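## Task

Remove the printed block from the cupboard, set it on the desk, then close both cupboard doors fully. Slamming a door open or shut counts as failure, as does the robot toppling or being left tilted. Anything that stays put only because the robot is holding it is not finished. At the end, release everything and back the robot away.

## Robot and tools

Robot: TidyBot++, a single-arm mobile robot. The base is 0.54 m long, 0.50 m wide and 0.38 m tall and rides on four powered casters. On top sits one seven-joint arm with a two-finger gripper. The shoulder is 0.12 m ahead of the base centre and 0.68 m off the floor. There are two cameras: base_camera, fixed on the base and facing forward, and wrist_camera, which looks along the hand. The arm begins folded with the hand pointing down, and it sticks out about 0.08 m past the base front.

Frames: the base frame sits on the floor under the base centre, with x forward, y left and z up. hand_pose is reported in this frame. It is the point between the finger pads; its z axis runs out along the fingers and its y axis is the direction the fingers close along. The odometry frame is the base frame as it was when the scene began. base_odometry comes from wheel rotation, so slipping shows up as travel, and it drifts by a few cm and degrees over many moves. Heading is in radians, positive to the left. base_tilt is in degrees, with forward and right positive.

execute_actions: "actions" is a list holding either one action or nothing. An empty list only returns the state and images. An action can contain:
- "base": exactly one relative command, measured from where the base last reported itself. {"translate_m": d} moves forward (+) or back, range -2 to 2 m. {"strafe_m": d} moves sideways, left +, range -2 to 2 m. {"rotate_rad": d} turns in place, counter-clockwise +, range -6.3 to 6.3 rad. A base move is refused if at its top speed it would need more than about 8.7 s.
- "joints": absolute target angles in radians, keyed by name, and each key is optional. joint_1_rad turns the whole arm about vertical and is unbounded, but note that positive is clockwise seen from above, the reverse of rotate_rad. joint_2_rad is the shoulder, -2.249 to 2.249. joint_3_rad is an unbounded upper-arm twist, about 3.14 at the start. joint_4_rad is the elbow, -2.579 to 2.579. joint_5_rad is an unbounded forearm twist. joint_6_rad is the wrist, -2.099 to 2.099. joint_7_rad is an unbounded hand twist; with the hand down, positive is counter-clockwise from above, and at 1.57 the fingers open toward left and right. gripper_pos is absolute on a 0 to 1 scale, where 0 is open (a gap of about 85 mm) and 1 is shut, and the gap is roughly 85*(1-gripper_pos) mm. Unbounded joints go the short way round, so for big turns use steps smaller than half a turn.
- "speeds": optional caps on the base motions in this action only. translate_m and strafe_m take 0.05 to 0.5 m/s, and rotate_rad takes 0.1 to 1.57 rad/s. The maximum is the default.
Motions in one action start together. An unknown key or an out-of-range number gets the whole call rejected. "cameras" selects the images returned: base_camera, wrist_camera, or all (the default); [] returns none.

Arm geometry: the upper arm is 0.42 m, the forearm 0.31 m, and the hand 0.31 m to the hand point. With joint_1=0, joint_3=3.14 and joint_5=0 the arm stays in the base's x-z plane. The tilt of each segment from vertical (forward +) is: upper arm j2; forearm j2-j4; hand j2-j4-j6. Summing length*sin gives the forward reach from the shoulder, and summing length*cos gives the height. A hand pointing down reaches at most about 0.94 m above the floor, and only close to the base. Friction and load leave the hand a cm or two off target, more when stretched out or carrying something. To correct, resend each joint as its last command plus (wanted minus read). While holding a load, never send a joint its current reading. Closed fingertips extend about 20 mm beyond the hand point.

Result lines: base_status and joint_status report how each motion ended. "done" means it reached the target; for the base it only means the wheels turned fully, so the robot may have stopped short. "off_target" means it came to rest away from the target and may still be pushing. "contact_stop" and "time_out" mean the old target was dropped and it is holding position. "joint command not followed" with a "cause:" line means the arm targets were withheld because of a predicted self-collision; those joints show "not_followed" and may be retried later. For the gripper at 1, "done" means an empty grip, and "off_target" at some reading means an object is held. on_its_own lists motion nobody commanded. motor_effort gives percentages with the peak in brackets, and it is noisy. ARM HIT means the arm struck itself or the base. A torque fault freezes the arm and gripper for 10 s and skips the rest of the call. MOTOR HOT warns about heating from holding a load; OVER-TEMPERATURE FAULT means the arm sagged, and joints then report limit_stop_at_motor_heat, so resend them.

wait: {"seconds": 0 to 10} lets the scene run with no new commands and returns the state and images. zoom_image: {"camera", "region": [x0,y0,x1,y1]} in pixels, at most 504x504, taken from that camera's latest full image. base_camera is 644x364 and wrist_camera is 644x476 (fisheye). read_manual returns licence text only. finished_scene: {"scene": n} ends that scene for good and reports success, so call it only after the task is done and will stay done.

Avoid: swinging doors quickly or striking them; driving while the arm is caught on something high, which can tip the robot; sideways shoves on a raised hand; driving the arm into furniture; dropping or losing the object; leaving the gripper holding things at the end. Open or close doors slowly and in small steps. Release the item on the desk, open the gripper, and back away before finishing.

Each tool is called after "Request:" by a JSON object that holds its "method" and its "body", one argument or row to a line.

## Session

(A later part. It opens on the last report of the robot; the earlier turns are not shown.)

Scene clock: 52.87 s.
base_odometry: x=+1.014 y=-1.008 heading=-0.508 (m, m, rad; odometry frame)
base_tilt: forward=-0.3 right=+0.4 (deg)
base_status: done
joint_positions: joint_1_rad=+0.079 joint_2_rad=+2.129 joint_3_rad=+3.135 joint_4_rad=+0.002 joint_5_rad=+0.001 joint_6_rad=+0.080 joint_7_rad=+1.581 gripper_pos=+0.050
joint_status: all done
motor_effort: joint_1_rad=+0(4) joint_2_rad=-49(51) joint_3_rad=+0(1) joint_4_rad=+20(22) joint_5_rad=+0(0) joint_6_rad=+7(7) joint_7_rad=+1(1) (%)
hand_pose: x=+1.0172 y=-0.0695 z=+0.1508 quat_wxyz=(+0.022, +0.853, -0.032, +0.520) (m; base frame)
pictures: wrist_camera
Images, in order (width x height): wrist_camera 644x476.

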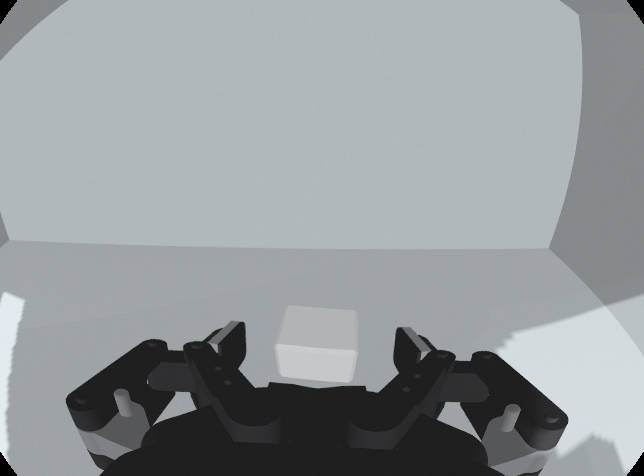

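Request:
{"method": "execute_actions", "body": {
  "actions": [
    {"joints":{"gripper_pos":1}}
  ],
  "cameras": ["wrist_camera"]
}}

Request:
{"method": "execute_actions", "body": {
  "actions": [
    {"joints":{"joint_2_rad":2.09}}
  ],
  "cameras": ["wrist_camera"]
}}

Scene clock: 53.97 s.
base_odometry: x=+1.014 y=-1.008 heading=-0.508 (m, m, rad; odometry frame)
base_tilt: forward=-0.3 right=+0.4 (deg)
base_status: not commanded
joint_positions: joint_1_rad=+0.079 joint_2_rad=+2.129 joint_3_rad=+3.135 joint_4_rad=+0.003 joint_5_rad=+0.001 joint_6_rad=+0.080 joint_7_rad=+1.581 gripper_pos=+0.594
joint_status: gripper_pos off_target (ended at +0.594, target +1.000)
motor_effort: joint_1_rad=+0(0) joint_2_rad=-49(50) joint_3_rad=+0(0) joint_4_rad=+19(20) joint_5_rad=+0(0) joint_6_rad=+7(8) joint_7_rad=+1(1) (%)
hand_pose: x=+1.0174 y=-0.0696 z=+0.1512 quat_wxyz=(+0.022, +0.853, -0.032, +0.520) (m; base frame)
pictures: wrist_camera
Images, in order (width x height): wrist_camera 644x476.

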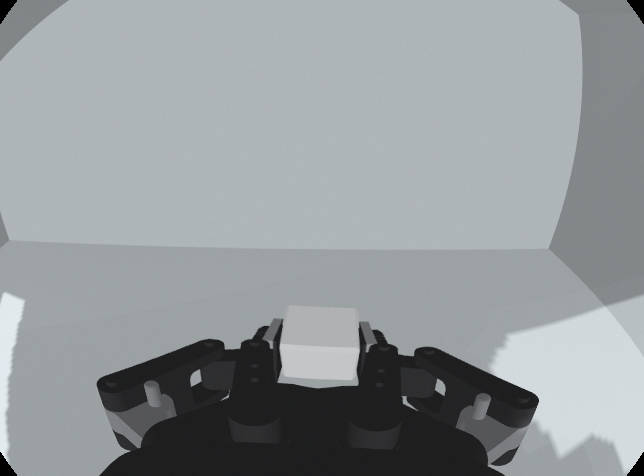

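Scene clock: 54.90 s.
base_odometry: x=+1.014 y=-1.008 heading=-0.508 (m, m, rad; odometry frame)
base_tilt: forward=-0.3 right=+0.4 (deg)
base_status: not commanded
joint_positions: joint_1_rad=+0.079 joint_2_rad=+2.093 joint_3_rad=+3.135 joint_4_rad=+0.005 joint_5_rad=+0.001 joint_6_rad=+0.079 joint_7_rad=+1.581 gripper_pos=+0.594
joint_status: all done
motor_effort: joint_1_rad=+0(1) joint_2_rad=-50(52) joint_3_rad=+0(1) joint_4_rad=+21(21) joint_5_rad=+0(0) joint_6_rad=+7(8) joint_7_rad=+1(1) (%)
hand_pose: x=+1.0359 y=-0.0710 z=+0.1841 quat_wxyz=(+0.022, +0.843, -0.032, +0.536) (m; base frame)
pictures: wrist_camera
Images, in order (width x height): wrist_camera 644x476.

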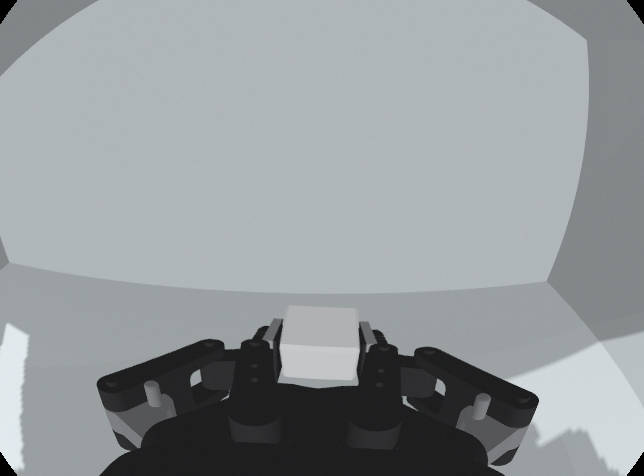

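Request:
{"method": "execute_actions", "body": {
  "actions": [
    {"base":{"translate_m":-1.0},"speeds":{"translate_m":0.4}}
  ],
  "cameras": []
}}

Request:
{"method": "execute_actions", "body": {
  "actions": [
    {"base":{"strafe_m":-1.36},"joints":{"joint_1_rad":-0.015,"joint_2_rad":0.61,"joint_4_rad":-1.369,"joint_6_rad":0.44}}
  ],
  "cameras": ["wrist_camera"]
}}

Request:
{"method": "execute_actions", "body": {
  "actions": [
    {"base":{"translate_m":0.8}}
  ],
  "cameras": ["wrist_camera"]
}}

Request:
{"method": "execute_actions", "body": {
  "actions": [
    {"base":{"rotate_rad":1.03},"speeds":{"rotate_rad":0.7}}
  ]
}}

Scene clock: 58.83 s.
base_odometry: x=+0.140 y=-0.522 heading=-0.508 (m, m, rad; odometry frame)
base_tilt: forward=-0.3 right=+0.4 (deg)
base_status: done
joint_positions: joint_1_rad=+0.077 joint_2_rad=+2.091 joint_3_rad=+3.135 joint_4_rad=+0.005 joint_5_rad=+0.001 joint_6_rad=+0.079 joint_7_rad=+1.581 gripper_pos=+0.594
joint_status: not commanded
motor_effort: joint_1_rad=+0(7) joint_2_rad=-50(52) joint_3_rad=+0(1) joint_4_rad=+21(22) joint_5_rad=+0(0) joint_6_rad=+7(8) joint_7_rad=+2(1) (%)
hand_pose: x=+1.0372 y=-0.0696 z=+0.1864 quat_wxyz=(+0.022, +0.843, -0.031, +0.537) (m; base frame)
pictures: none
No camera images: the call's "cameras" was empty. Leave "cameras" out to get every camera's image.

Scene clock: 63.07 s.
base_odometry: x=-0.522 y=-1.710 heading=-0.508 (m, m, rad; odometry frame)
base_tilt: forward=-0.3 right=+0.4 (deg)
base_status: done
joint_positions: joint_1_rad=+0.005 joint_2_rad=+0.616 joint_3_rad=+3.136 joint_4_rad=-1.348 joint_5_rad=+0.001 joint_6_rad=+0.398 joint_7_rad=+1.581 gripper_pos=+0.594
joint_status: all done
motor_effort: joint_1_rad=+0(4) joint_2_rad=-42(58) joint_3_rad=-1(2) joint_4_rad=+22(23) joint_5_rad=+0(1) joint_6_rad=+8(8) joint_7_rad=+1(1) (%)
hand_pose: x=+0.9637 y=+0.0005 z=+0.9066 quat_wxyz=(+0.002, +0.705, +0.002, +0.709) (m; base frame)
pictures: wrist_camera
Images, in order (width x height): wrist_camera 644x476.

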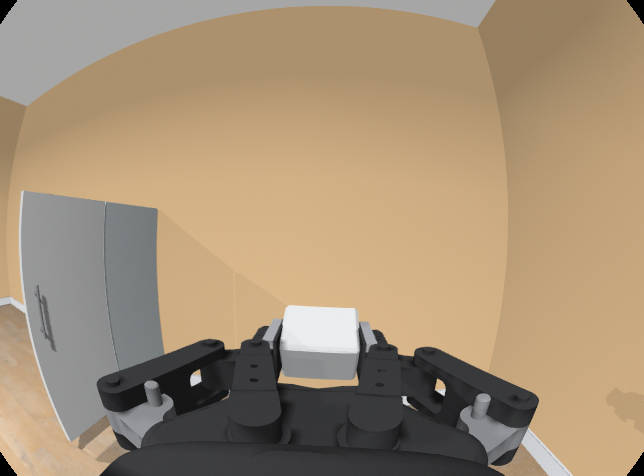

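Scene clock: 66.03 s.
base_odometry: x=+0.177 y=-2.100 heading=-0.508 (m, m, rad; odometry frame)
base_tilt: forward=-0.3 right=+0.4 (deg)
base_status: done
joint_positions: joint_1_rad=+0.005 joint_2_rad=+0.614 joint_3_rad=+3.136 joint_4_rad=-1.350 joint_5_rad=+0.001 joint_6_rad=+0.400 joint_7_rad=+1.581 gripper_pos=+0.594
joint_status: not commanded
motor_effort: joint_1_rad=+0(0) joint_2_rad=-42(44) joint_3_rad=+0(1) joint_4_rad=+22(24) joint_5_rad=+0(0) joint_6_rad=+8(9) joint_7_rad=+1(1) (%)
hand_pose: x=+0.9630 y=+0.0005 z=+0.9071 quat_wxyz=(+0.002, +0.705, +0.002, +0.709) (m; base frame)
pictures: wrist_camera
Images, in order (width x height): wrist_camera 644x476.

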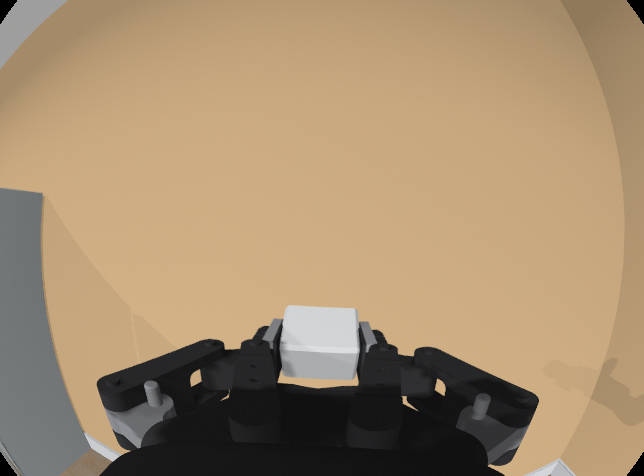

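Scene clock: 68.47 s.
base_odometry: x=+0.177 y=-2.100 heading=+0.521 (m, m, rad; odometry frame)
base_tilt: forward=-0.3 right=+0.4 (deg)
base_status: done
joint_positions: joint_1_rad=-0.021 joint_2_rad=+0.614 joint_3_rad=+3.136 joint_4_rad=-1.350 joint_5_rad=+0.001 joint_6_rad=+0.400 joint_7_rad=+1.581 gripper_pos=+0.594
joint_status: not commanded
motor_effort: joint_1_rad=+0(7) joint_2_rad=-41(43) joint_3_rad=+0(3) joint_4_rad=+23(23) joint_5_rad=+0(0) joint_6_rad=+8(9) joint_7_rad=+1(1) (%)
hand_pose: x=+0.9627 y=+0.0218 z=+0.9071 quat_wxyz=(-0.006, +0.705, +0.011, +0.709) (m; base frame)
pictures: base_camera, wrist_camera
Images, in order (width x height): base_camera 644x364, wrist_camera 644x476.

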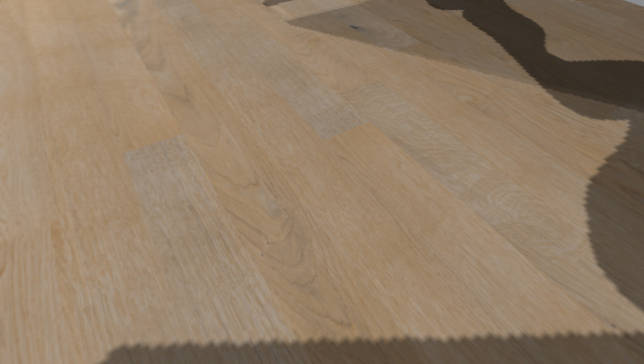

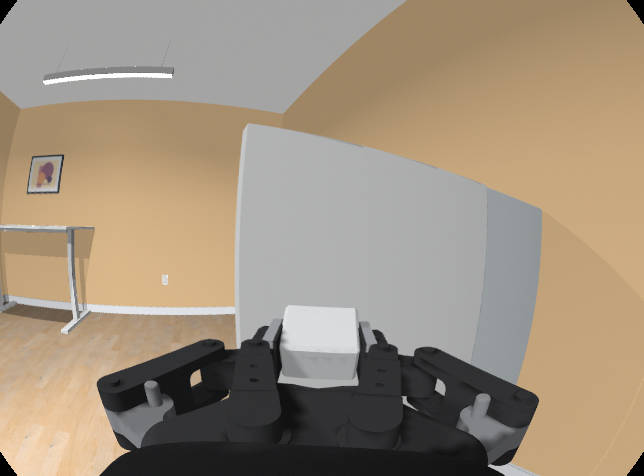

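Request:
{"method": "execute_actions", "body": {
  "actions": [
    {"base":{"strafe_m":-0.04}}
  ],
  "cameras": []
}}

Request:
{"method": "execute_actions", "body": {
  "actions": [
    {"base":{"translate_m":0.48},"speeds":{"translate_m":0.07}}
  ]
}}

Scene clock: 69.57 s.
base_odometry: x=+0.197 y=-2.135 heading=+0.522 (m, m, rad; odometry frame)
base_tilt: forward=-0.3 right=+0.4 (deg)
base_status: done
joint_positions: joint_1_rad=-0.015 joint_2_rad=+0.614 joint_3_rad=+3.137 joint_4_rad=-1.350 joint_5_rad=+0.001 joint_6_rad=+0.400 joint_7_rad=+1.581 gripper_pos=+0.594
joint_status: not commanded
motor_effort: joint_1_rad=-2(5) joint_2_rad=-42(43) joint_3_rad=-1(2) joint_4_rad=+22(23) joint_5_rad=+0(0) joint_6_rad=+8(8) joint_7_rad=+1(1) (%)
hand_pose: x=+0.9628 y=+0.0172 z=+0.9071 quat_wxyz=(-0.004, +0.705, +0.010, +0.709) (m; base frame)
pictures: none
No camera images: the call's "cameras" was empty. Leave "cameras" out to get every camera's image.

Scene clock: 76.93 s.
base_odometry: x=+0.614 y=-1.896 heading=+0.522 (m, m, rad; odometry frame)
base_tilt: forward=-0.3 right=+0.4 (deg)
base_status: done
joint_positions: joint_1_rad=-0.015 joint_2_rad=+0.613 joint_3_rad=+3.137 joint_4_rad=-1.352 joint_5_rad=+0.001 joint_6_rad=+0.400 joint_7_rad=+1.581 gripper_pos=+0.594
joint_status: not commanded
motor_effort: joint_1_rad=+0(3) joint_2_rad=-41(45) joint_3_rad=+0(2) joint_4_rad=+23(24) joint_5_rad=+0(0) joint_6_rad=+8(9) joint_7_rad=+1(1) (%)
hand_pose: x=+0.9623 y=+0.0172 z=+0.9074 quat_wxyz=(-0.004, +0.705, +0.010, +0.709) (m; base frame)
pictures: base_camera, wrist_camera
Images, in order (width x height): base_camera 644x364, wrist_camera 644x476.

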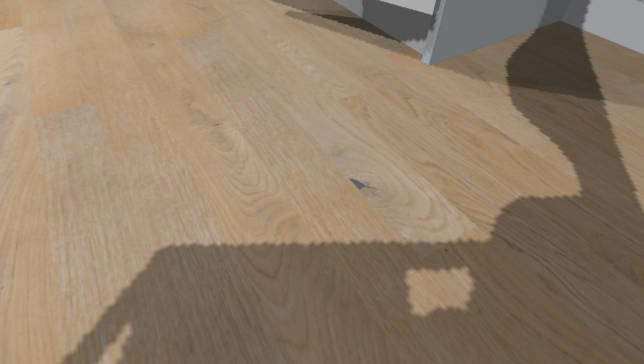

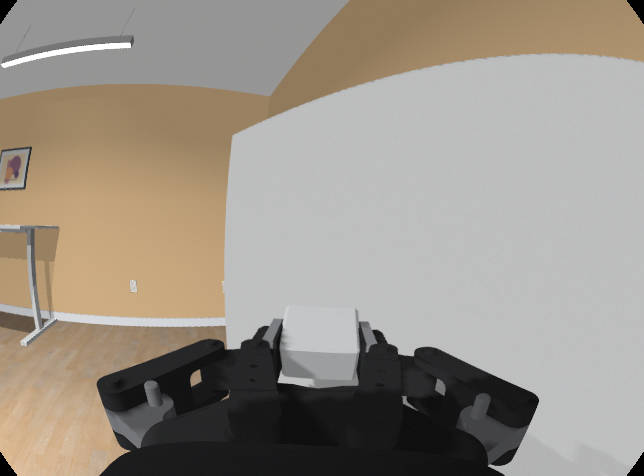

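Request:
{"method": "execute_actions", "body": {
  "actions": [
    {"base":{"translate_m":-0.06}}
  ],
  "cameras": []
}}

Request:
{"method": "execute_actions", "body": {
  "actions": [
    {"base":{"strafe_m":0.9}}
  ],
  "cameras": []
}}

Request:
{"method": "execute_actions", "body": {
  "actions": [
    {"base":{"rotate_rad":-0.75},"speeds":{"rotate_rad":0.9}}
  ]
}}

Scene clock: 78.10 s.
base_odometry: x=+0.561 y=-1.925 heading=+0.522 (m, m, rad; odometry frame)
base_tilt: forward=-0.3 right=+0.4 (deg)
base_status: done
joint_positions: joint_1_rad=-0.015 joint_2_rad=+0.609 joint_3_rad=+3.137 joint_4_rad=-1.353 joint_5_rad=+0.001 joint_6_rad=+0.400 joint_7_rad=+1.581 gripper_pos=+0.594
joint_status: not commanded
motor_effort: joint_1_rad=+0(3) joint_2_rad=-41(45) joint_3_rad=+0(2) joint_4_rad=+23(23) joint_5_rad=+0(0) joint_6_rad=+8(9) joint_7_rad=+1(1) (%)
hand_pose: x=+0.9614 y=+0.0172 z=+0.9101 quat_wxyz=(-0.004, +0.704, +0.010, +0.710) (m; base frame)
pictures: none
No camera images: the call's "cameras" was empty. Leave "cameras" out to get every camera's image.

Scene clock: 81.27 s.
base_odometry: x=+0.113 y=-1.145 heading=+0.522 (m, m, rad; odometry frame)
base_tilt: forward=-0.3 right=+0.4 (deg)
base_status: done
joint_positions: joint_1_rad=-0.016 joint_2_rad=+0.609 joint_3_rad=+3.137 joint_4_rad=-1.353 joint_5_rad=+0.001 joint_6_rad=+0.400 joint_7_rad=+1.581 gripper_pos=+0.594
joint_status: not commanded
motor_effort: joint_1_rad=+1(5) joint_2_rad=-42(43) joint_3_rad=+0(3) joint_4_rad=+22(23) joint_5_rad=+0(1) joint_6_rad=+8(9) joint_7_rad=+1(1) (%)
hand_pose: x=+0.9614 y=+0.0177 z=+0.9100 quat_wxyz=(-0.004, +0.704, +0.010, +0.710) (m; base frame)
pictures: none
No camera images: the call's "cameras" was empty. Leave "cameras" out to get every camera's image.

Scene clock: 83.17 s.
base_odometry: x=+0.113 y=-1.145 heading=-0.228 (m, m, rad; odometry frame)
base_tilt: forward=-0.3 right=+0.4 (deg)
base_status: done
joint_positions: joint_1_rad=-0.007 joint_2_rad=+0.609 joint_3_rad=+3.143 joint_4_rad=-1.353 joint_5_rad=+0.001 joint_6_rad=+0.401 joint_7_rad=+1.581 gripper_pos=+0.594
joint_status: not commanded
motor_effort: joint_1_rad=+0(6) joint_2_rad=-42(44) joint_3_rad=+0(4) joint_4_rad=+22(24) joint_5_rad=+0(0) joint_6_rad=+8(9) joint_7_rad=+1(1) (%)
hand_pose: x=+0.9617 y=+0.0068 z=+0.9099 quat_wxyz=(+0.002, +0.704, +0.006, +0.710) (m; base frame)
pictures: base_camera, wrist_camera
Images, in order (width x height): base_camera 644x364, wrist_camera 644x476.

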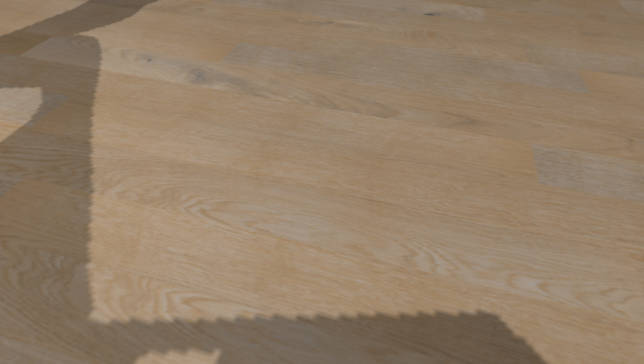

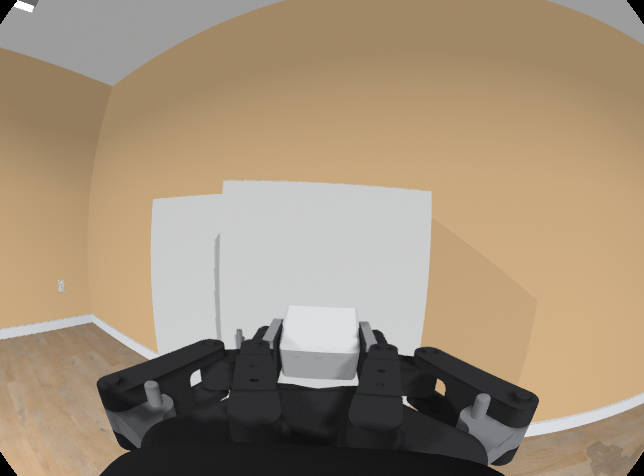

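Request:
{"method": "execute_actions", "body": {
  "actions": [
    {"base":{"strafe_m":0.07}}
  ],
  "cameras": []
}}

Request:
{"method": "execute_actions", "body": {
  "actions": [
    {"base":{"translate_m":0.29},"speeds":{"translate_m":0.25}}
  ],
  "cameras": ["wrist_camera"]
}}

Request:
{"method": "execute_actions", "body": {
  "actions": [
    {"base":{"translate_m":0.18},"speeds":{"translate_m":0.05}}
  ]
}}

Scene clock: 84.40 s.
base_odometry: x=+0.129 y=-1.077 heading=-0.229 (m, m, rad; odometry frame)
base_tilt: forward=-0.3 right=+0.4 (deg)
base_status: done
joint_positions: joint_1_rad=-0.013 joint_2_rad=+0.609 joint_3_rad=+3.143 joint_4_rad=-1.353 joint_5_rad=+0.001 joint_6_rad=+0.401 joint_7_rad=+1.581 gripper_pos=+0.594
joint_status: not commanded
motor_effort: joint_1_rad=+1(5) joint_2_rad=-42(43) joint_3_rad=+0(2) joint_4_rad=+23(23) joint_5_rad=+0(0) joint_6_rad=+8(9) joint_7_rad=+0(1) (%)
hand_pose: x=+0.9616 y=+0.0119 z=+0.9099 quat_wxyz=(+0.000, +0.704, +0.008, +0.710) (m; base frame)
pictures: none
No camera images: the call's "cameras" was empty. Leave "cameras" out to get every camera's image.

Scene clock: 86.43 s.
base_odometry: x=+0.411 y=-1.142 heading=-0.228 (m, m, rad; odometry frame)
base_tilt: forward=-0.3 right=+0.4 (deg)
base_status: done
joint_positions: joint_1_rad=-0.013 joint_2_rad=+0.610 joint_3_rad=+3.143 joint_4_rad=-1.353 joint_5_rad=+0.001 joint_6_rad=+0.401 joint_7_rad=+1.581 gripper_pos=+0.594
joint_status: not commanded
motor_effort: joint_1_rad=+1(2) joint_2_rad=-43(44) joint_3_rad=+0(1) joint_4_rad=+23(25) joint_5_rad=+0(0) joint_6_rad=+8(9) joint_7_rad=+1(1) (%)
hand_pose: x=+0.9618 y=+0.0119 z=+0.9088 quat_wxyz=(+0.000, +0.704, +0.008, +0.710) (m; base frame)
pictures: wrist_camera
Images, in order (width x height): wrist_camera 644x476.

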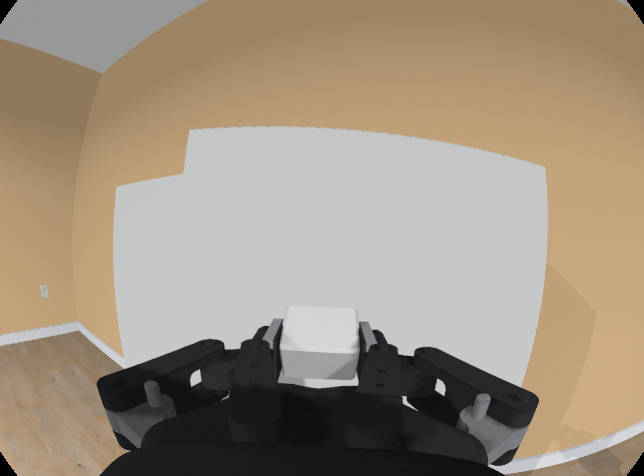

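Scene clock: 90.50 s.
base_odometry: x=+0.587 y=-1.183 heading=-0.228 (m, m, rad; odometry frame)
base_tilt: forward=-0.3 right=+0.4 (deg)
base_status: done
joint_positions: joint_1_rad=-0.013 joint_2_rad=+0.611 joint_3_rad=+3.143 joint_4_rad=-1.354 joint_5_rad=+0.001 joint_6_rad=+0.401 joint_7_rad=+1.581 gripper_pos=+0.594
joint_status: not commanded
motor_effort: joint_1_rad=+0(3) joint_2_rad=-42(44) joint_3_rad=+0(2) joint_4_rad=+24(24) joint_5_rad=+0(0) joint_6_rad=+8(9) joint_7_rad=+1(1) (%)
hand_pose: x=+0.9618 y=+0.0119 z=+0.9082 quat_wxyz=(+0.000, +0.704, +0.008, +0.710) (m; base frame)
pictures: base_camera, wrist_camera
Images, in order (width x height): base_camera 644x364, wrist_camera 644x476.

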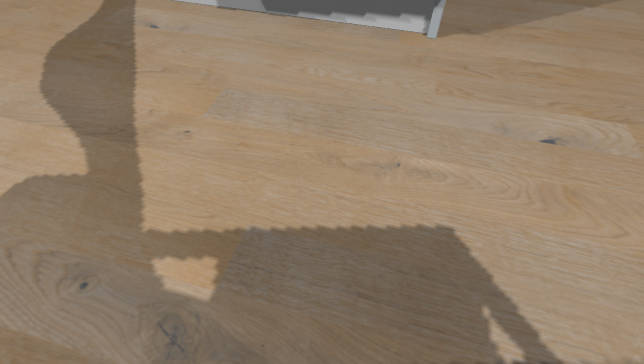

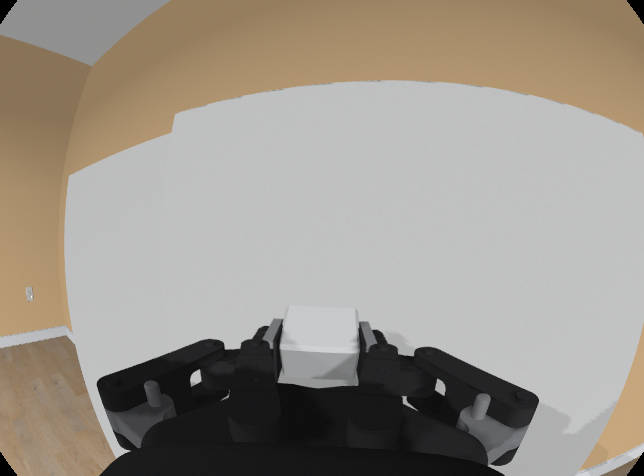

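Request:
{"method": "execute_actions", "body": {
  "actions": [
    {"base":{"translate_m":0.02},"speeds":{"translate_m":0.05}}
  ],
  "cameras": ["wrist_camera"]
}}

Request:
{"method": "execute_actions", "body": {
  "actions": [
    {"base":{"translate_m":0.015},"speeds":{"translate_m":0.05}}
  ],
  "cameras": ["wrist_camera"]
}}

Scene clock: 91.47 s.
base_odometry: x=+0.606 y=-1.187 heading=-0.228 (m, m, rad; odometry frame)
base_tilt: forward=-0.3 right=+0.4 (deg)
base_status: done
joint_positions: joint_1_rad=-0.013 joint_2_rad=+0.611 joint_3_rad=+3.143 joint_4_rad=-1.354 joint_5_rad=+0.001 joint_6_rad=+0.401 joint_7_rad=+1.581 gripper_pos=+0.594
joint_status: not commanded
motor_effort: joint_1_rad=+0(3) joint_2_rad=-42(44) joint_3_rad=+0(1) joint_4_rad=+22(25) joint_5_rad=+0(0) joint_6_rad=+8(9) joint_7_rad=+1(1) (%)
hand_pose: x=+0.9619 y=+0.0119 z=+0.9075 quat_wxyz=(+0.000, +0.705, +0.008, +0.709) (m; base frame)
pictures: wrist_camera
Images, in order (width x height): wrist_camera 644x476.

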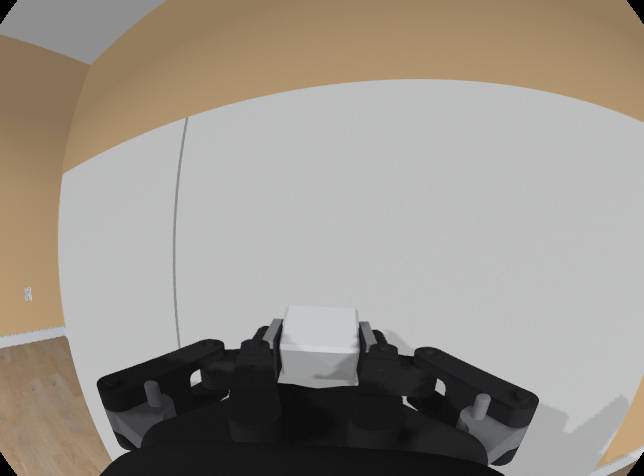

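Scene clock: 92.23 s.
base_odometry: x=+0.621 y=-1.191 heading=-0.227 (m, m, rad; odometry frame)
base_tilt: forward=-0.3 right=+0.4 (deg)
base_status: done
joint_positions: joint_1_rad=-0.013 joint_2_rad=+0.607 joint_3_rad=+3.143 joint_4_rad=-1.361 joint_5_rad=+0.001 joint_6_rad=+0.401 joint_7_rad=+1.581 gripper_pos=+0.594
joint_status: not commanded
motor_effort: joint_1_rad=+1(2) joint_2_rad=-41(42) joint_3_rad=+0(1) joint_4_rad=+22(27) joint_5_rad=+0(0) joint_6_rad=+8(9) joint_7_rad=+2(1) (%)
hand_pose: x=+0.9601 y=+0.0119 z=+0.9070 quat_wxyz=(+0.000, +0.706, +0.008, +0.709) (m; base frame)
pictures: wrist_camera
Images, in order (width x height): wrist_camera 644x476.

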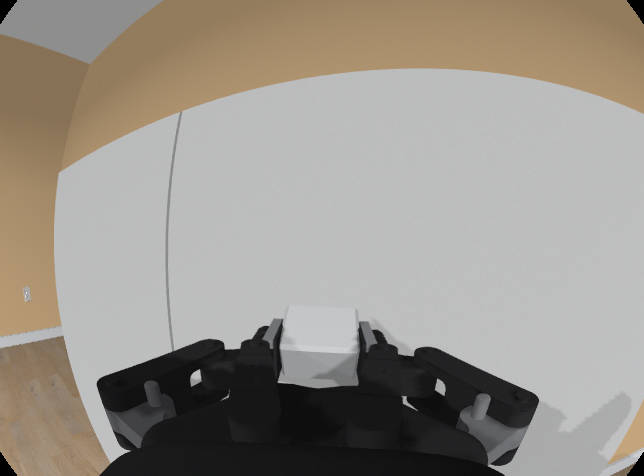

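Request:
{"method": "execute_actions", "body": {
  "actions": [
    {"base":{"translate_m":-1.2}}
  ],
  "cameras": ["wrist_camera"]
}}

Request:
{"method": "execute_actions", "body": {
  "actions": [
    {"base":{"rotate_rad":1.28},"joints":{"joint_2_rad":0.15,"joint_4_rad":-0.987,"joint_6_rad":-0.96}}
  ],
  "cameras": ["wrist_camera"]
}}

Request:
{"method": "execute_actions", "body": {
  "actions": [
    {"base":{"translate_m":1.2}}
  ]
}}

Scene clock: 96.23 s.
base_odometry: x=-0.548 y=-0.920 heading=-0.227 (m, m, rad; odometry frame)
base_tilt: forward=-0.3 right=+0.4 (deg)
base_status: done
joint_positions: joint_1_rad=-0.013 joint_2_rad=+0.612 joint_3_rad=+3.143 joint_4_rad=-1.361 joint_5_rad=+0.001 joint_6_rad=+0.401 joint_7_rad=+1.581 gripper_pos=+0.594
joint_status: not commanded
motor_effort: joint_1_rad=+0(6) joint_2_rad=-42(44) joint_3_rad=+0(3) joint_4_rad=+24(25) joint_5_rad=+0(1) joint_6_rad=+8(9) joint_7_rad=+1(1) (%)
hand_pose: x=+0.9611 y=+0.0121 z=+0.9033 quat_wxyz=(-0.001, +0.707, +0.008, +0.707) (m; base frame)
pictures: wrist_camera
Images, in order (width x height): wrist_camera 644x476.

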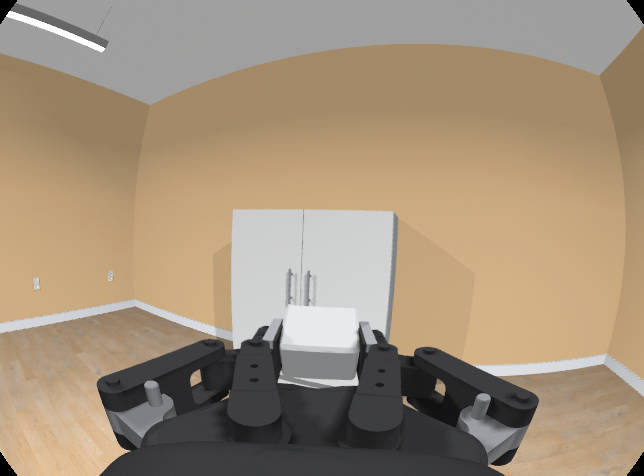

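Scene clock: 98.43 s.
base_odometry: x=-0.548 y=-0.920 heading=+1.052 (m, m, rad; odometry frame)
base_tilt: forward=-0.3 right=+0.4 (deg)
base_status: done
joint_positions: joint_1_rad=-0.032 joint_2_rad=+0.145 joint_3_rad=+3.129 joint_4_rad=-1.003 joint_5_rad=+0.001 joint_6_rad=-0.924 joint_7_rad=+1.581 gripper_pos=+0.594
joint_status: all done
motor_effort: joint_1_rad=+0(8) joint_2_rad=-25(45) joint_3_rad=+1(4) joint_4_rad=+22(24) joint_5_rad=+0(2) joint_6_rad=+7(9) joint_7_rad=+1(1) (%)
hand_pose: x=+0.7387 y=+0.0281 z=+1.0777 quat_wxyz=(-0.009, +0.860, +0.023, +0.510) (m; base frame)
pictures: wrist_camera
Images, in order (width x height): wrist_camera 644x476.

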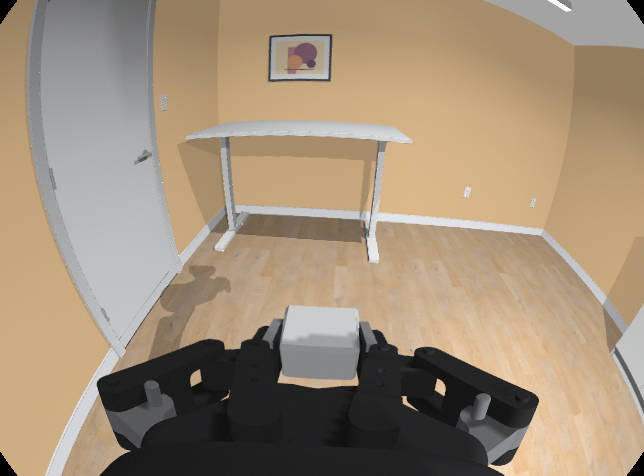

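Scene clock: 102.20 s.
base_odometry: x=+0.046 y=+0.123 heading=+1.053 (m, m, rad; odometry frame)
base_tilt: forward=-0.3 right=+0.4 (deg)
base_status: done
joint_positions: joint_1_rad=-0.032 joint_2_rad=+0.153 joint_3_rad=+3.129 joint_4_rad=-1.002 joint_5_rad=+0.001 joint_6_rad=-0.925 joint_7_rad=+1.581 gripper_pos=+0.594
joint_status: not commanded
motor_effort: joint_1_rad=+0(1) joint_2_rad=-25(28) joint_3_rad=+0(1) joint_4_rad=+22(23) joint_5_rad=+0(0) joint_6_rad=+7(8) joint_7_rad=+1(1) (%)
hand_pose: x=+0.7419 y=+0.0282 z=+1.0724 quat_wxyz=(-0.009, +0.862, +0.023, +0.506) (m; base frame)
pictures: base_camera, wrist_camera
Images, in order (width x height): base_camera 644x364, wrist_camera 644x476.

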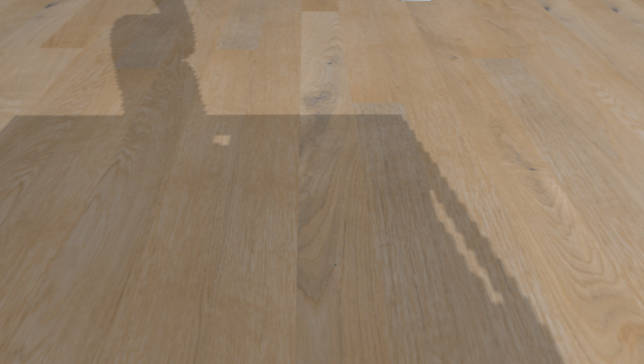

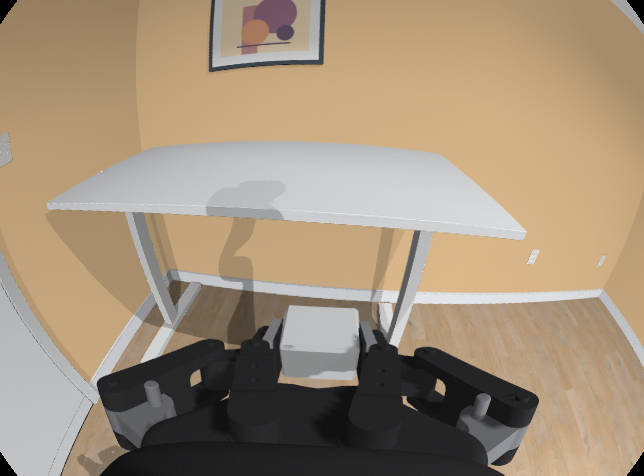

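Request:
{"method": "execute_actions", "body": {
  "actions": [
    {"base":{"strafe_m":0.2}}
  ],
  "cameras": []
}}

Request:
{"method": "execute_actions", "body": {
  "actions": [
    {"base":{"translate_m":0.58},"speeds":{"translate_m":0.35}}
  ]
}}

Request:
{"method": "execute_actions", "body": {
  "actions": [
    {"joints":{"joint_2_rad":0.36,"joint_6_rad":-0.69}}
  ],
  "cameras": ["wrist_camera"]
}}

Scene clock: 103.97 s.
base_odometry: x=-0.128 y=+0.222 heading=+1.053 (m, m, rad; odometry frame)
base_tilt: forward=-0.3 right=+0.4 (deg)
base_status: done
joint_positions: joint_1_rad=-0.030 joint_2_rad=+0.153 joint_3_rad=+3.131 joint_4_rad=-1.002 joint_5_rad=+0.001 joint_6_rad=-0.925 joint_7_rad=+1.581 gripper_pos=+0.594
joint_status: not commanded
motor_effort: joint_1_rad=+1(4) joint_2_rad=-25(25) joint_3_rad=+1(3) joint_4_rad=+22(22) joint_5_rad=+1(1) joint_6_rad=+7(7) joint_7_rad=+1(0) (%)
hand_pose: x=+0.7420 y=+0.0255 z=+1.0724 quat_wxyz=(-0.008, +0.862, +0.021, +0.506) (m; base frame)
pictures: none
No camera images: the call's "cameras" was empty. Leave "cameras" out to get every camera's image.

Scene clock: 106.70 s.
base_odometry: x=+0.159 y=+0.726 heading=+1.053 (m, m, rad; odometry frame)
base_tilt: forward=-0.3 right=+0.4 (deg)
base_status: done
joint_positions: joint_1_rad=-0.030 joint_2_rad=+0.154 joint_3_rad=+3.131 joint_4_rad=-1.002 joint_5_rad=+0.001 joint_6_rad=-0.926 joint_7_rad=+1.581 gripper_pos=+0.594
joint_status: not commanded
motor_effort: joint_1_rad=+0(2) joint_2_rad=-25(28) joint_3_rad=+0(1) joint_4_rad=+22(24) joint_5_rad=+0(0) joint_6_rad=+7(8) joint_7_rad=+1(1) (%)
hand_pose: x=+0.7420 y=+0.0255 z=+1.0721 quat_wxyz=(-0.008, +0.863, +0.021, +0.505) (m; base frame)
pictures: base_camera, wrist_camera
Images, in order (width x height): base_camera 644x364, wrist_camera 644x476.

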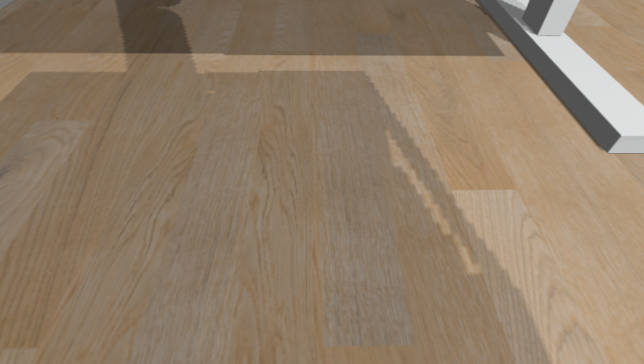

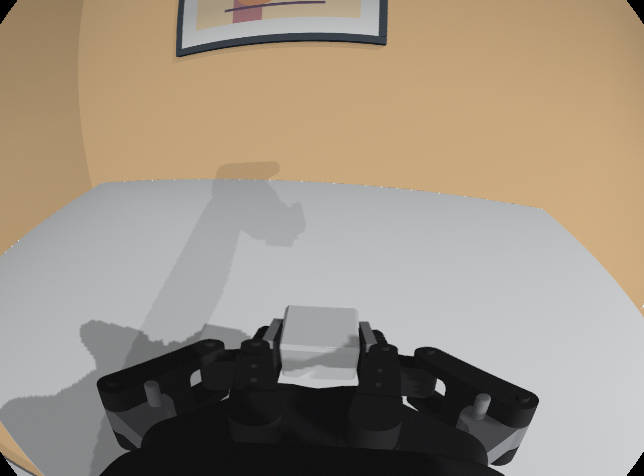

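Scene clock: 108.13 s.
base_odometry: x=+0.159 y=+0.726 heading=+1.053 (m, m, rad; odometry frame)
base_tilt: forward=-0.3 right=+0.4 (deg)
base_status: not commanded
joint_positions: joint_1_rad=-0.030 joint_2_rad=+0.366 joint_3_rad=+3.131 joint_4_rad=-1.000 joint_5_rad=+0.001 joint_6_rad=-0.722 joint_7_rad=+1.581 gripper_pos=+0.594
joint_status: all done
motor_effort: joint_1_rad=+0(0) joint_2_rad=-34(39) joint_3_rad=+0(0) joint_4_rad=+24(24) joint_5_rad=+0(0) joint_6_rad=+7(8) joint_7_rad=+1(1) (%)
hand_pose: x=+0.8473 y=+0.0288 z=+0.9847 quat_wxyz=(-0.009, +0.864, +0.020, +0.503) (m; base frame)
pictures: wrist_camera
Images, in order (width x height): wrist_camera 644x476.

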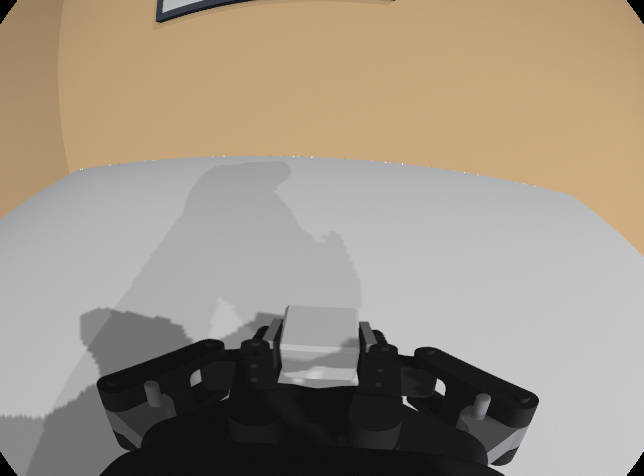

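Request:
{"method": "execute_actions", "body": {
  "actions": [
    {"joints":{"joint_2_rad":0.39}}
  ],
  "cameras": ["wrist_camera"]
}}

Scene clock: 108.83 s.
base_odometry: x=+0.159 y=+0.726 heading=+1.053 (m, m, rad; odometry frame)
base_tilt: forward=-0.3 right=+0.4 (deg)
base_status: not commanded
joint_positions: joint_1_rad=-0.030 joint_2_rad=+0.377 joint_3_rad=+3.131 joint_4_rad=-0.999 joint_5_rad=+0.001 joint_6_rad=-0.720 joint_7_rad=+1.581 gripper_pos=+0.594
joint_status: all done
motor_effort: joint_1_rad=+0(0) joint_2_rad=-33(35) joint_3_rad=+0(1) joint_4_rad=+22(23) joint_5_rad=+0(0) joint_6_rad=+7(7) joint_7_rad=+1(1) (%)
hand_pose: x=+0.8510 y=+0.0289 z=+0.9778 quat_wxyz=(-0.009, +0.866, +0.020, +0.499) (m; base frame)
pictures: wrist_camera
Images, in order (width x height): wrist_camera 644x476.

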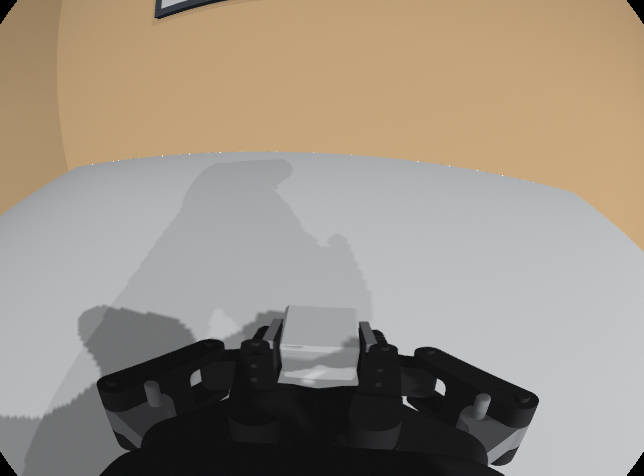

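Request:
{"method": "execute_actions", "body": {
  "actions": [
    {"joints":{"joint_2_rad":0.41}}
  ],
  "cameras": ["wrist_camera"]
}}

Scene clock: 109.47 s.
base_odometry: x=+0.159 y=+0.726 heading=+1.053 (m, m, rad; odometry frame)
base_tilt: forward=-0.3 right=+0.4 (deg)
base_status: not commanded
joint_positions: joint_1_rad=-0.030 joint_2_rad=+0.381 joint_3_rad=+3.131 joint_4_rad=-0.994 joint_5_rad=+0.001 joint_6_rad=-0.720 joint_7_rad=+1.581 gripper_pos=+0.594
joint_status: all done
motor_effort: joint_1_rad=+0(1) joint_2_rad=-31(33) joint_3_rad=-1(1) joint_4_rad=+20(22) joint_5_rad=+0(0) joint_6_rad=+6(7) joint_7_rad=+1(1) (%)
hand_pose: x=+0.8527 y=+0.0289 z=+0.9776 quat_wxyz=(-0.009, +0.866, +0.020, +0.500) (m; base frame)
pictures: wrist_camera
Images, in order (width x height): wrist_camera 644x476.

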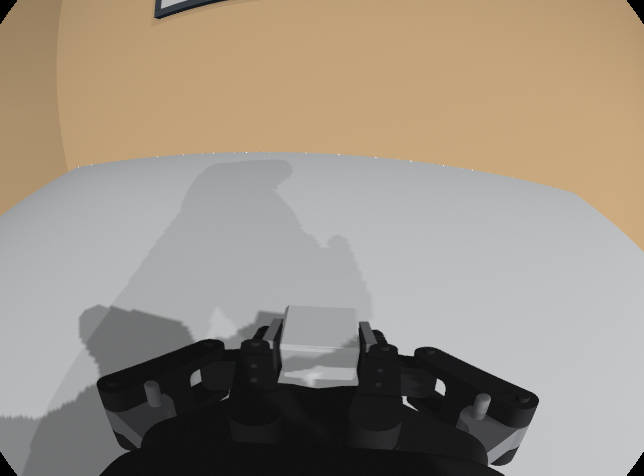

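In contact. Release.

Request:
{"method": "execute_actions", "body": {
  "actions": [
    {"joints":{"gripper_pos":0,"joint_2_rad":0.385}}
  ],
  "cameras": ["wrist_camera"]
}}

Request:
{"method": "execute_actions", "body": {
  "actions": [
    {"joints":{"joint_2_rad":0.28}}
  ],
  "cameras": ["wrist_camera"]
}}

Scene clock: 110.63 s.
base_odometry: x=+0.159 y=+0.726 heading=+1.053 (m, m, rad; odometry frame)
base_tilt: forward=-0.3 right=+0.4 (deg)
base_status: not commanded
joint_positions: joint_1_rad=-0.030 joint_2_rad=+0.382 joint_3_rad=+3.131 joint_4_rad=-0.994 joint_5_rad=+0.001 joint_6_rad=-0.720 joint_7_rad=+1.581 gripper_pos=+0.000
joint_status: all done
motor_effort: joint_1_rad=+0(1) joint_2_rad=-34(35) joint_3_rad=+0(0) joint_4_rad=+23(24) joint_5_rad=+0(0) joint_6_rad=+7(7) joint_7_rad=+1(1) (%)
hand_pose: x=+0.8529 y=+0.0289 z=+0.9770 quat_wxyz=(-0.009, +0.866, +0.020, +0.499) (m; base frame)
pictures: wrist_camera
Images, in order (width x height): wrist_camera 644x476.

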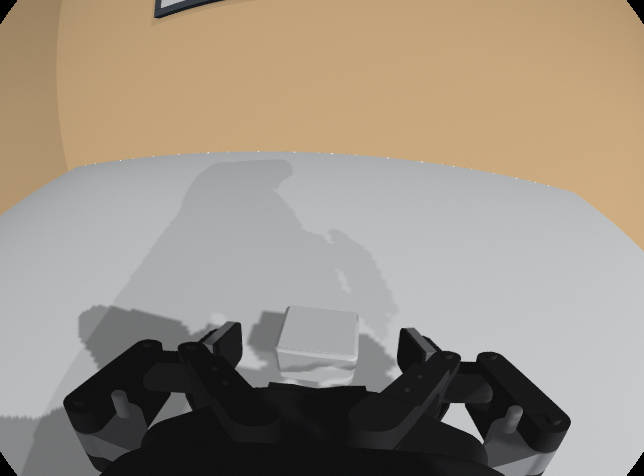

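Scene clock: 111.93 s.
base_odometry: x=+0.159 y=+0.726 heading=+1.053 (m, m, rad; odometry frame)
base_tilt: forward=-0.3 right=+0.4 (deg)
base_status: not commanded
joint_positions: joint_1_rad=-0.030 joint_2_rad=+0.275 joint_3_rad=+3.131 joint_4_rad=-0.994 joint_5_rad=+0.001 joint_6_rad=-0.720 joint_7_rad=+1.581 gripper_pos=+0.000
joint_status: all done
motor_effort: joint_1_rad=+0(1) joint_2_rad=-30(38) joint_3_rad=-1(0) joint_4_rad=+22(25) joint_5_rad=+0(0) joint_6_rad=+8(7) joint_7_rad=+1(1) (%)
hand_pose: x=+0.8172 y=+0.0279 z=+1.0537 quat_wxyz=(-0.009, +0.838, +0.020, +0.545) (m; base frame)
pictures: wrist_camera
Images, in order (width x height): wrist_camera 644x476.

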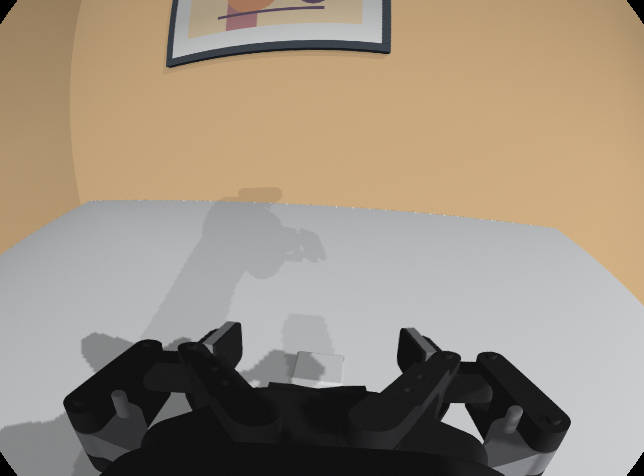

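Request:
{"method": "execute_actions", "body": {
  "actions": [
    {"base":{"translate_m":-0.6}}
  ],
  "cameras": ["wrist_camera"]
}}

Scene clock: 114.63 s.
base_odometry: x=-0.139 y=+0.205 heading=+1.053 (m, m, rad; odometry frame)
base_tilt: forward=-0.3 right=+0.4 (deg)
base_status: done
joint_positions: joint_1_rad=-0.028 joint_2_rad=+0.276 joint_3_rad=+3.132 joint_4_rad=-0.994 joint_5_rad=+0.001 joint_6_rad=-0.720 joint_7_rad=+1.581 gripper_pos=+0.000
joint_status: not commanded
motor_effort: joint_1_rad=+0(4) joint_2_rad=-31(33) joint_3_rad=+0(2) joint_4_rad=+22(24) joint_5_rad=+0(1) joint_6_rad=+7(8) joint_7_rad=+0(1) (%)
hand_pose: x=+0.8176 y=+0.0259 z=+1.0532 quat_wxyz=(-0.008, +0.838, +0.019, +0.545) (m; base frame)
pictures: wrist_camera
Images, in order (width x height): wrist_camera 644x476.

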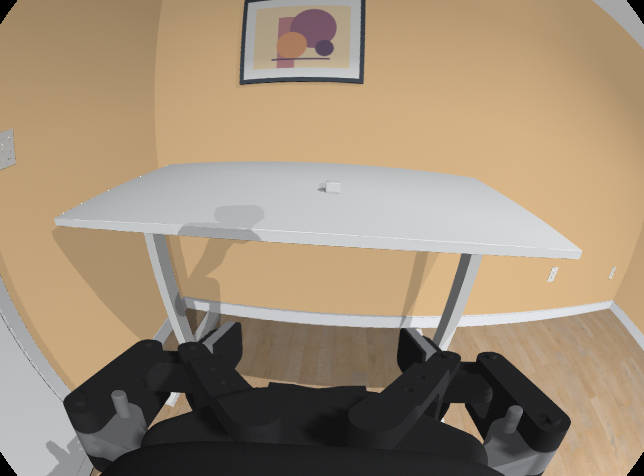

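Request:
{"method": "finished_scene", "body": {
  "scene": 2
}}

The scene is finished: the task was done.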